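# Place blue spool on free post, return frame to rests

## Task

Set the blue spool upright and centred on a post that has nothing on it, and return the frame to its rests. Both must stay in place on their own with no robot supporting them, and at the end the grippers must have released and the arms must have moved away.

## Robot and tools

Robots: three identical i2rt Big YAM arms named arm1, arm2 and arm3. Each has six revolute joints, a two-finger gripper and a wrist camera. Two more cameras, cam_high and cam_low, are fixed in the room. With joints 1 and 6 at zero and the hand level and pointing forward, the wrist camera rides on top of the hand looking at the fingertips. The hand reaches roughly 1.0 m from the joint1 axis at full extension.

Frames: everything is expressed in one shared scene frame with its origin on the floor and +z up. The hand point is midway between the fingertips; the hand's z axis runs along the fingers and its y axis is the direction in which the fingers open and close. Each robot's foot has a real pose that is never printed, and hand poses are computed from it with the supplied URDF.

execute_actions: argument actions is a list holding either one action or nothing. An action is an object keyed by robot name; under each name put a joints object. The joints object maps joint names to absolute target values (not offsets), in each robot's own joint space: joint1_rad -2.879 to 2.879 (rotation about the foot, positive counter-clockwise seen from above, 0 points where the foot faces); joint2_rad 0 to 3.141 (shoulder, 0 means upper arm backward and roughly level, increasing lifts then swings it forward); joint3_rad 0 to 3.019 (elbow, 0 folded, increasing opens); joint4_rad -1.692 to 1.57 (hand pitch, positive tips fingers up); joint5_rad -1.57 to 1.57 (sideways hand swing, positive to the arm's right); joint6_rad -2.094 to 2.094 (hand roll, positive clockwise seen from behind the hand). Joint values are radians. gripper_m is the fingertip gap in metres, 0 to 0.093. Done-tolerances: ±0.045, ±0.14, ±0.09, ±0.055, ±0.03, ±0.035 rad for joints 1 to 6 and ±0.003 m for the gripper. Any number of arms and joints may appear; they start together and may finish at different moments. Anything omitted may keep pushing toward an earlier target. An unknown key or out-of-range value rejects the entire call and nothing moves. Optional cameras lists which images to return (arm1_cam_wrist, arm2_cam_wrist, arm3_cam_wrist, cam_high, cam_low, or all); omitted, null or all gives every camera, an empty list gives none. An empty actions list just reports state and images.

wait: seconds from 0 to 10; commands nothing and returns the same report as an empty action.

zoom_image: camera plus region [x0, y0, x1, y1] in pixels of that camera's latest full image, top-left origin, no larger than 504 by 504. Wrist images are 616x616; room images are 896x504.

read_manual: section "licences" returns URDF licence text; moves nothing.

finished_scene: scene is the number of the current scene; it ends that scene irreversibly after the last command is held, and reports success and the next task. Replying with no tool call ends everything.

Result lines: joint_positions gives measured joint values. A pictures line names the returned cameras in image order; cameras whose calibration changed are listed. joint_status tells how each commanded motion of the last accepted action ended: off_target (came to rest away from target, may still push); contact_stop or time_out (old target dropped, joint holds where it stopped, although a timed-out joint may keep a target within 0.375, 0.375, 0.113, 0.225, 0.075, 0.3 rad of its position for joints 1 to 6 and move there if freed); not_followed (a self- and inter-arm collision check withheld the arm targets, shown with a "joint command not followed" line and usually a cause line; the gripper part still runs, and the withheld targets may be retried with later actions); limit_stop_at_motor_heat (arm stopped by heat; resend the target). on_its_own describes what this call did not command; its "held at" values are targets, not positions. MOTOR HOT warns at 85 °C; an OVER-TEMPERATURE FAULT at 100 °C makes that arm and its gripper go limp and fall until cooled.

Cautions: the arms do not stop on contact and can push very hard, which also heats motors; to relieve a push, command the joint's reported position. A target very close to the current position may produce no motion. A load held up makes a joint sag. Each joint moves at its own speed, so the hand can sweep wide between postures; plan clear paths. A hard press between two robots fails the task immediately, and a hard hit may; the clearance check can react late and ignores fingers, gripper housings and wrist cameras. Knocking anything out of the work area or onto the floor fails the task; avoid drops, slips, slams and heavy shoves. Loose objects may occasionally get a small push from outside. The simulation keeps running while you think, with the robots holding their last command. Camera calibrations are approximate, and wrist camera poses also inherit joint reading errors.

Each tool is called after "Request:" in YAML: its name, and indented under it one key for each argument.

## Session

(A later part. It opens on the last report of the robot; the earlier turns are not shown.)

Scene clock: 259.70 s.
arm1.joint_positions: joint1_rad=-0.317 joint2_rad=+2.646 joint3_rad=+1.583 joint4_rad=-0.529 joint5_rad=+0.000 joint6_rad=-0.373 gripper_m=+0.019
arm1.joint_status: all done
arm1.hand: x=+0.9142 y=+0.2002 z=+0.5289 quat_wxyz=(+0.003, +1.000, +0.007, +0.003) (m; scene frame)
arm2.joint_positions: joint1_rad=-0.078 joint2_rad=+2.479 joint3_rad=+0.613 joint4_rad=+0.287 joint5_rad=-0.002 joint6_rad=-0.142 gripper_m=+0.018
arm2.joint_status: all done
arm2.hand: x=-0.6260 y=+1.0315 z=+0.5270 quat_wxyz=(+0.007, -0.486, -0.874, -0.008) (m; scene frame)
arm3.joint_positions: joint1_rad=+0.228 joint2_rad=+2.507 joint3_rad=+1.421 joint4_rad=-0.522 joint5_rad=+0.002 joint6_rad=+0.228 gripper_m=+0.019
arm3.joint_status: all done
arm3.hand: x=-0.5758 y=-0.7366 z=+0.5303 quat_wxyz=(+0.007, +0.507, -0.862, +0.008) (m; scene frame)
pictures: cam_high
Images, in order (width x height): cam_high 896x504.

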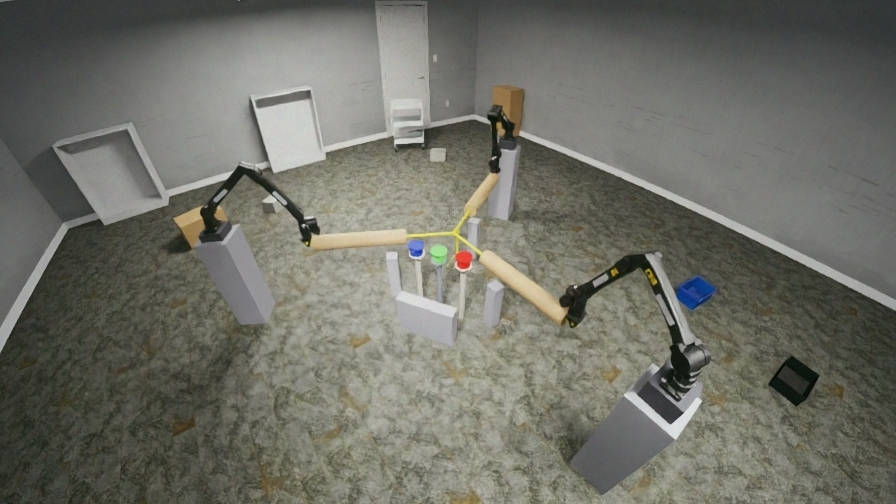

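Request:
execute_actions:
  actions:
    - {"arm1":{"joints":{"joint1_rad":-0.325,"joint2_rad":2.712,"joint3_rad":1.692,"joint4_rad":-0.5}},"arm2":{"joints":{"joint2_rad":2.593,"joint3_rad":0.668,"joint4_rad":0.352}},"arm3":{"joints":{"joint1_rad":0.243,"joint2_rad":2.576,"joint3_rad":1.508,"joint4_rad":-0.481}}}
  cameras: []

Request:
execute_actions:
  actions:
    - {"arm1":{"joints":{"joint2_rad":2.808,"joint3_rad":1.766,"joint4_rad":-0.48}},"arm2":{"joints":{"joint2_rad":2.716,"joint3_rad":0.753,"joint4_rad":0.39}},"arm3":{"joints":{"joint2_rad":2.67,"joint3_rad":1.567,"joint4_rad":-0.446}}}
  cameras: []

Request:
execute_actions:
  actions:
    - {"arm1":{"joints":{"joint2_rad":2.893,"joint3_rad":1.83,"joint4_rad":-0.47}},"arm2":{"joints":{"joint2_rad":2.812,"joint3_rad":0.828,"joint4_rad":0.408}},"arm3":{"joints":{"joint2_rad":2.753,"joint3_rad":1.618,"joint4_rad":-0.424}}}
  cameras: ["cam_high","cam_low"]

Scene clock: 264.57 s.
arm1.joint_positions: joint1_rad=-0.317 joint2_rad=+2.739 joint3_rad=+1.652 joint4_rad=-0.503 joint5_rad=+0.001 joint6_rad=-0.373 gripper_m=+0.019
arm1.joint_status: all done
arm1.hand: x=+0.9121 y=+0.2015 z=+0.4902 quat_wxyz=(+0.002, +1.000, +0.007, +0.003) (m; scene frame)
arm2.joint_positions: joint1_rad=-0.078 joint2_rad=+2.604 joint3_rad=+0.678 joint4_rad=+0.346 joint5_rad=-0.002 joint6_rad=-0.142 gripper_m=+0.018
arm2.joint_status: all done
arm2.hand: x=-0.6270 y=+1.0340 z=+0.4904 quat_wxyz=(+0.007, -0.486, -0.874, -0.008) (m; scene frame)
arm3.joint_positions: joint1_rad=+0.235 joint2_rad=+2.599 joint3_rad=+1.474 joint4_rad=-0.482 joint5_rad=+0.002 joint6_rad=+0.231 gripper_m=+0.019
arm3.joint_status: all done
arm3.hand: x=-0.5786 y=-0.7337 z=+0.4915 quat_wxyz=(+0.007, +0.509, -0.861, +0.007) (m; scene frame)
pictures: none
No camera images: the call's "cameras" was empty. Leave "cameras" out to get every camera's image.

Scene clock: 265.40 s.
arm1.joint_positions: joint1_rad=-0.319 joint2_rad=+2.834 joint3_rad=+1.728 joint4_rad=-0.483 joint5_rad=+0.000 joint6_rad=-0.373 gripper_m=+0.019
arm1.joint_status: all done
arm1.hand: x=+0.9118 y=+0.2024 z=+0.4506 quat_wxyz=(+0.002, +1.000, +0.006, +0.002) (m; scene frame)
arm2.joint_positions: joint1_rad=-0.078 joint2_rad=+2.729 joint3_rad=+0.764 joint4_rad=+0.385 joint5_rad=-0.002 joint6_rad=-0.142 gripper_m=+0.018
arm2.joint_status: all done
arm2.hand: x=-0.6271 y=+1.0346 z=+0.4500 quat_wxyz=(+0.008, -0.486, -0.874, -0.009) (m; scene frame)
arm3.joint_positions: joint1_rad=+0.236 joint2_rad=+2.693 joint3_rad=+1.536 joint4_rad=-0.447 joint5_rad=+0.003 joint6_rad=+0.232 gripper_m=+0.019
arm3.joint_status: all done
arm3.hand: x=-0.5788 y=-0.7324 z=+0.4519 quat_wxyz=(+0.006, +0.509, -0.861, +0.007) (m; scene frame)
pictures: none
No camera images: the call's "cameras" was empty. Leave "cameras" out to get every camera's image.

Scene clock: 266.17 s.
arm1.joint_positions: joint1_rad=-0.320 joint2_rad=+2.912 joint3_rad=+1.797 joint4_rad=-0.473 joint5_rad=+0.000 joint6_rad=-0.373 gripper_m=+0.019
arm1.joint_status: all done
arm1.hand: x=+0.9118 y=+0.2025 z=+0.4192 quat_wxyz=(+0.002, +1.000, +0.006, +0.002) (m; scene frame)
arm2.joint_positions: joint1_rad=-0.078 joint2_rad=+2.822 joint3_rad=+0.838 joint4_rad=+0.403 joint5_rad=-0.002 joint6_rad=-0.142 gripper_m=+0.018
arm2.joint_status: all done
arm2.hand: x=-0.6269 y=+1.0342 z=+0.4177 quat_wxyz=(+0.007, -0.486, -0.874, -0.008) (m; scene frame)
arm3.joint_positions: joint1_rad=+0.237 joint2_rad=+2.769 joint3_rad=+1.591 joint4_rad=-0.426 joint5_rad=+0.004 joint6_rad=+0.232 gripper_m=+0.019
arm3.joint_status: all done
arm3.hand: x=-0.5791 y=-0.7322 z=+0.4204 quat_wxyz=(+0.005, +0.509, -0.861, +0.007) (m; scene frame)
pictures: cam_high, cam_low
Images, in order (width x height): cam_high 896x504, cam_low 896x504.

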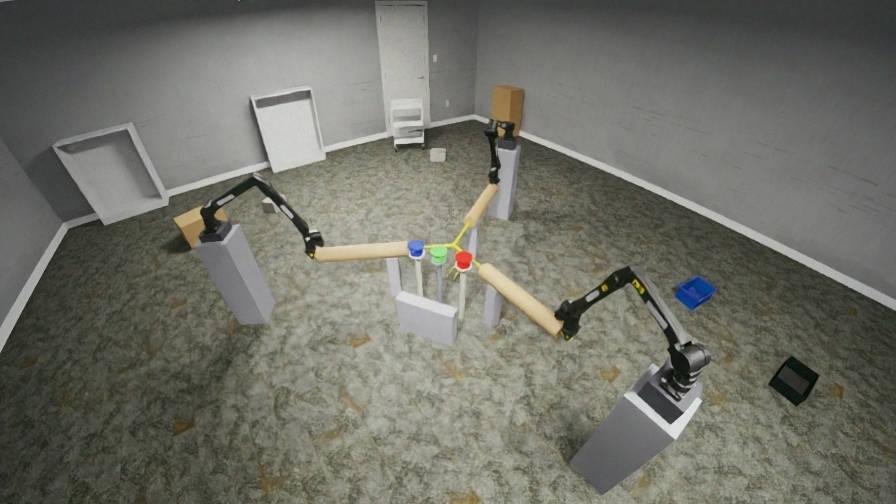

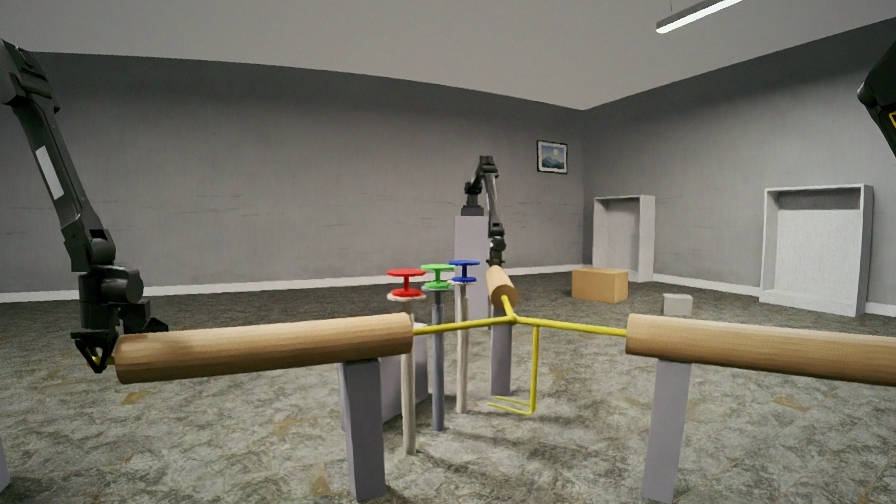

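Request:
execute_actions:
  actions:
    - {"arm1":{"joints":{"joint3_rad":1.81,"gripper_m":0.07}},"arm2":{"joints":{"gripper_m":0.07}},"arm3":{"joints":{"joint3_rad":1.6,"gripper_m":0.07}}}
  cameras: []

Request:
execute_actions:
  actions:
    - {"arm1":{"joints":{"joint2_rad":2.2,"joint3_rad":1.3}},"arm2":{"joints":{"joint2_rad":2.1,"joint3_rad":0.5}},"arm3":{"joints":{"joint2_rad":2.1,"joint3_rad":1.15}}}
  cameras: ["cam_high","cam_low"]

Request:
zoom_image:
  camera: "cam_low"
  region: [420, 240, 520, 300]

Scene clock: 269.47 s.
arm1.joint_positions: joint1_rad=-0.320 joint2_rad=+2.912 joint3_rad=+1.797 joint4_rad=-0.473 joint5_rad=+0.000 joint6_rad=-0.373 gripper_m=+0.070
arm1.joint_status: all done
arm1.hand: x=+0.9118 y=+0.2025 z=+0.4192 quat_wxyz=(+0.002, +1.000, +0.006, +0.002) (m; scene frame)
arm2.joint_positions: joint1_rad=-0.078 joint2_rad=+2.822 joint3_rad=+0.838 joint4_rad=+0.403 joint5_rad=-0.002 joint6_rad=-0.142 gripper_m=+0.070
arm2.joint_status: all done
arm2.hand: x=-0.6269 y=+1.0342 z=+0.4177 quat_wxyz=(+0.007, -0.486, -0.874, -0.008) (m; scene frame)
arm3.joint_positions: joint1_rad=+0.237 joint2_rad=+2.768 joint3_rad=+1.591 joint4_rad=-0.426 joint5_rad=+0.004 joint6_rad=+0.232 gripper_m=+0.070
arm3.joint_status: all done
arm3.hand: x=-0.5790 y=-0.7319 z=+0.4208 quat_wxyz=(+0.005, +0.509, -0.861, +0.007) (m; scene frame)
pictures: none
No camera images: the call's "cameras" was empty. Leave "cameras" out to get every camera's image.

Scene clock: 271.00 s.
arm1.joint_positions: joint1_rad=-0.320 joint2_rad=+2.190 joint3_rad=+1.304 joint4_rad=-0.473 joint5_rad=+0.000 joint6_rad=-0.373 gripper_m=+0.070
arm1.joint_status: all done
arm1.hand: x=+0.8963 y=+0.2093 z=+0.7211 quat_wxyz=(-0.039, +0.994, +0.006, -0.105) (m; scene frame)
arm2.joint_positions: joint1_rad=-0.078 joint2_rad=+2.101 joint3_rad=+0.505 joint4_rad=+0.404 joint5_rad=-0.002 joint6_rad=-0.142 gripper_m=+0.070
arm2.joint_status: all done
arm2.hand: x=-0.5837 y=+0.9341 z=+0.6398 quat_wxyz=(-0.147, -0.478, -0.859, +0.109) (m; scene frame)
arm3.joint_positions: joint1_rad=+0.237 joint2_rad=+2.086 joint3_rad=+1.152 joint4_rad=-0.426 joint5_rad=+0.004 joint6_rad=+0.232 gripper_m=+0.070
arm3.joint_status: all done
arm3.hand: x=-0.5776 y=-0.7279 z=+0.6933 quat_wxyz=(-0.083, +0.505, -0.855, -0.078) (m; scene frame)
pictures: cam_high, cam_low
Images, in order (width x height): cam_high 896x504, cam_low 896x504.

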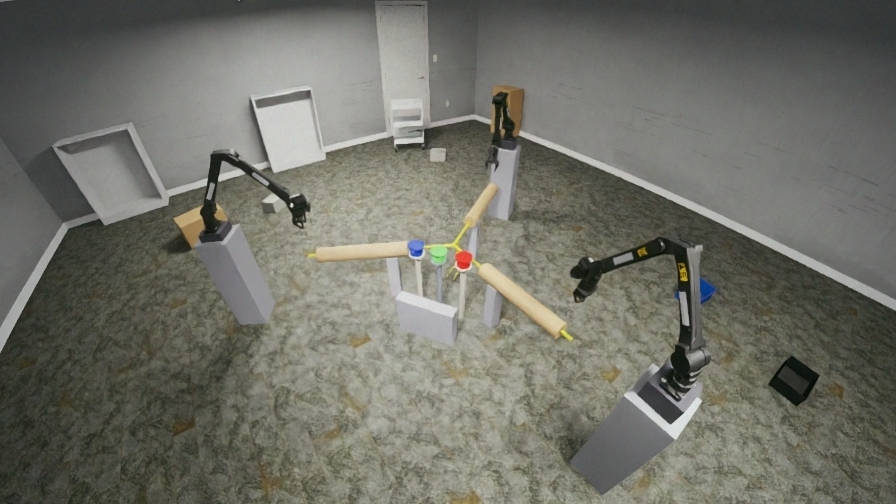

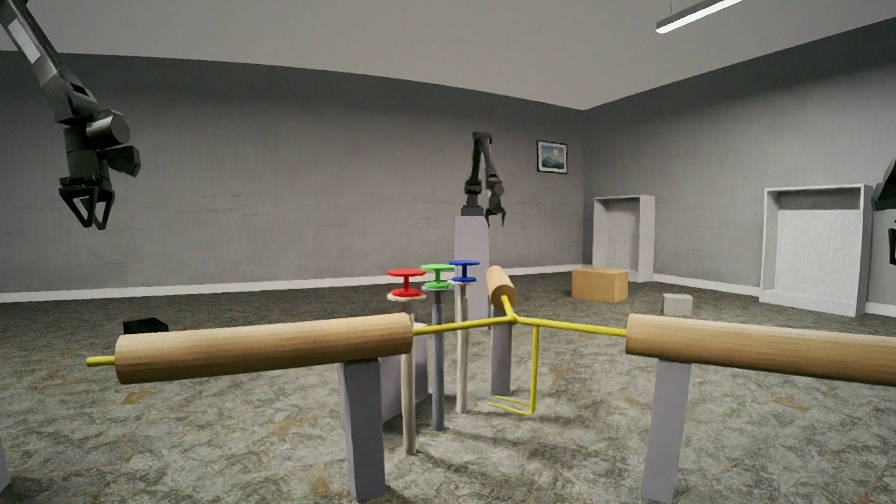

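Region (420, 240, 520, 300) of cam_low's 896x504 image, scaled by 5.040, with more detail than that image has; it fills the top 302 rows of this view, and the rest is white.

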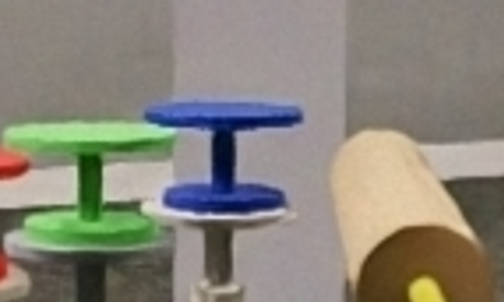

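Request:
finished_scene:
  scene: 1

The scene is finished: the task was done.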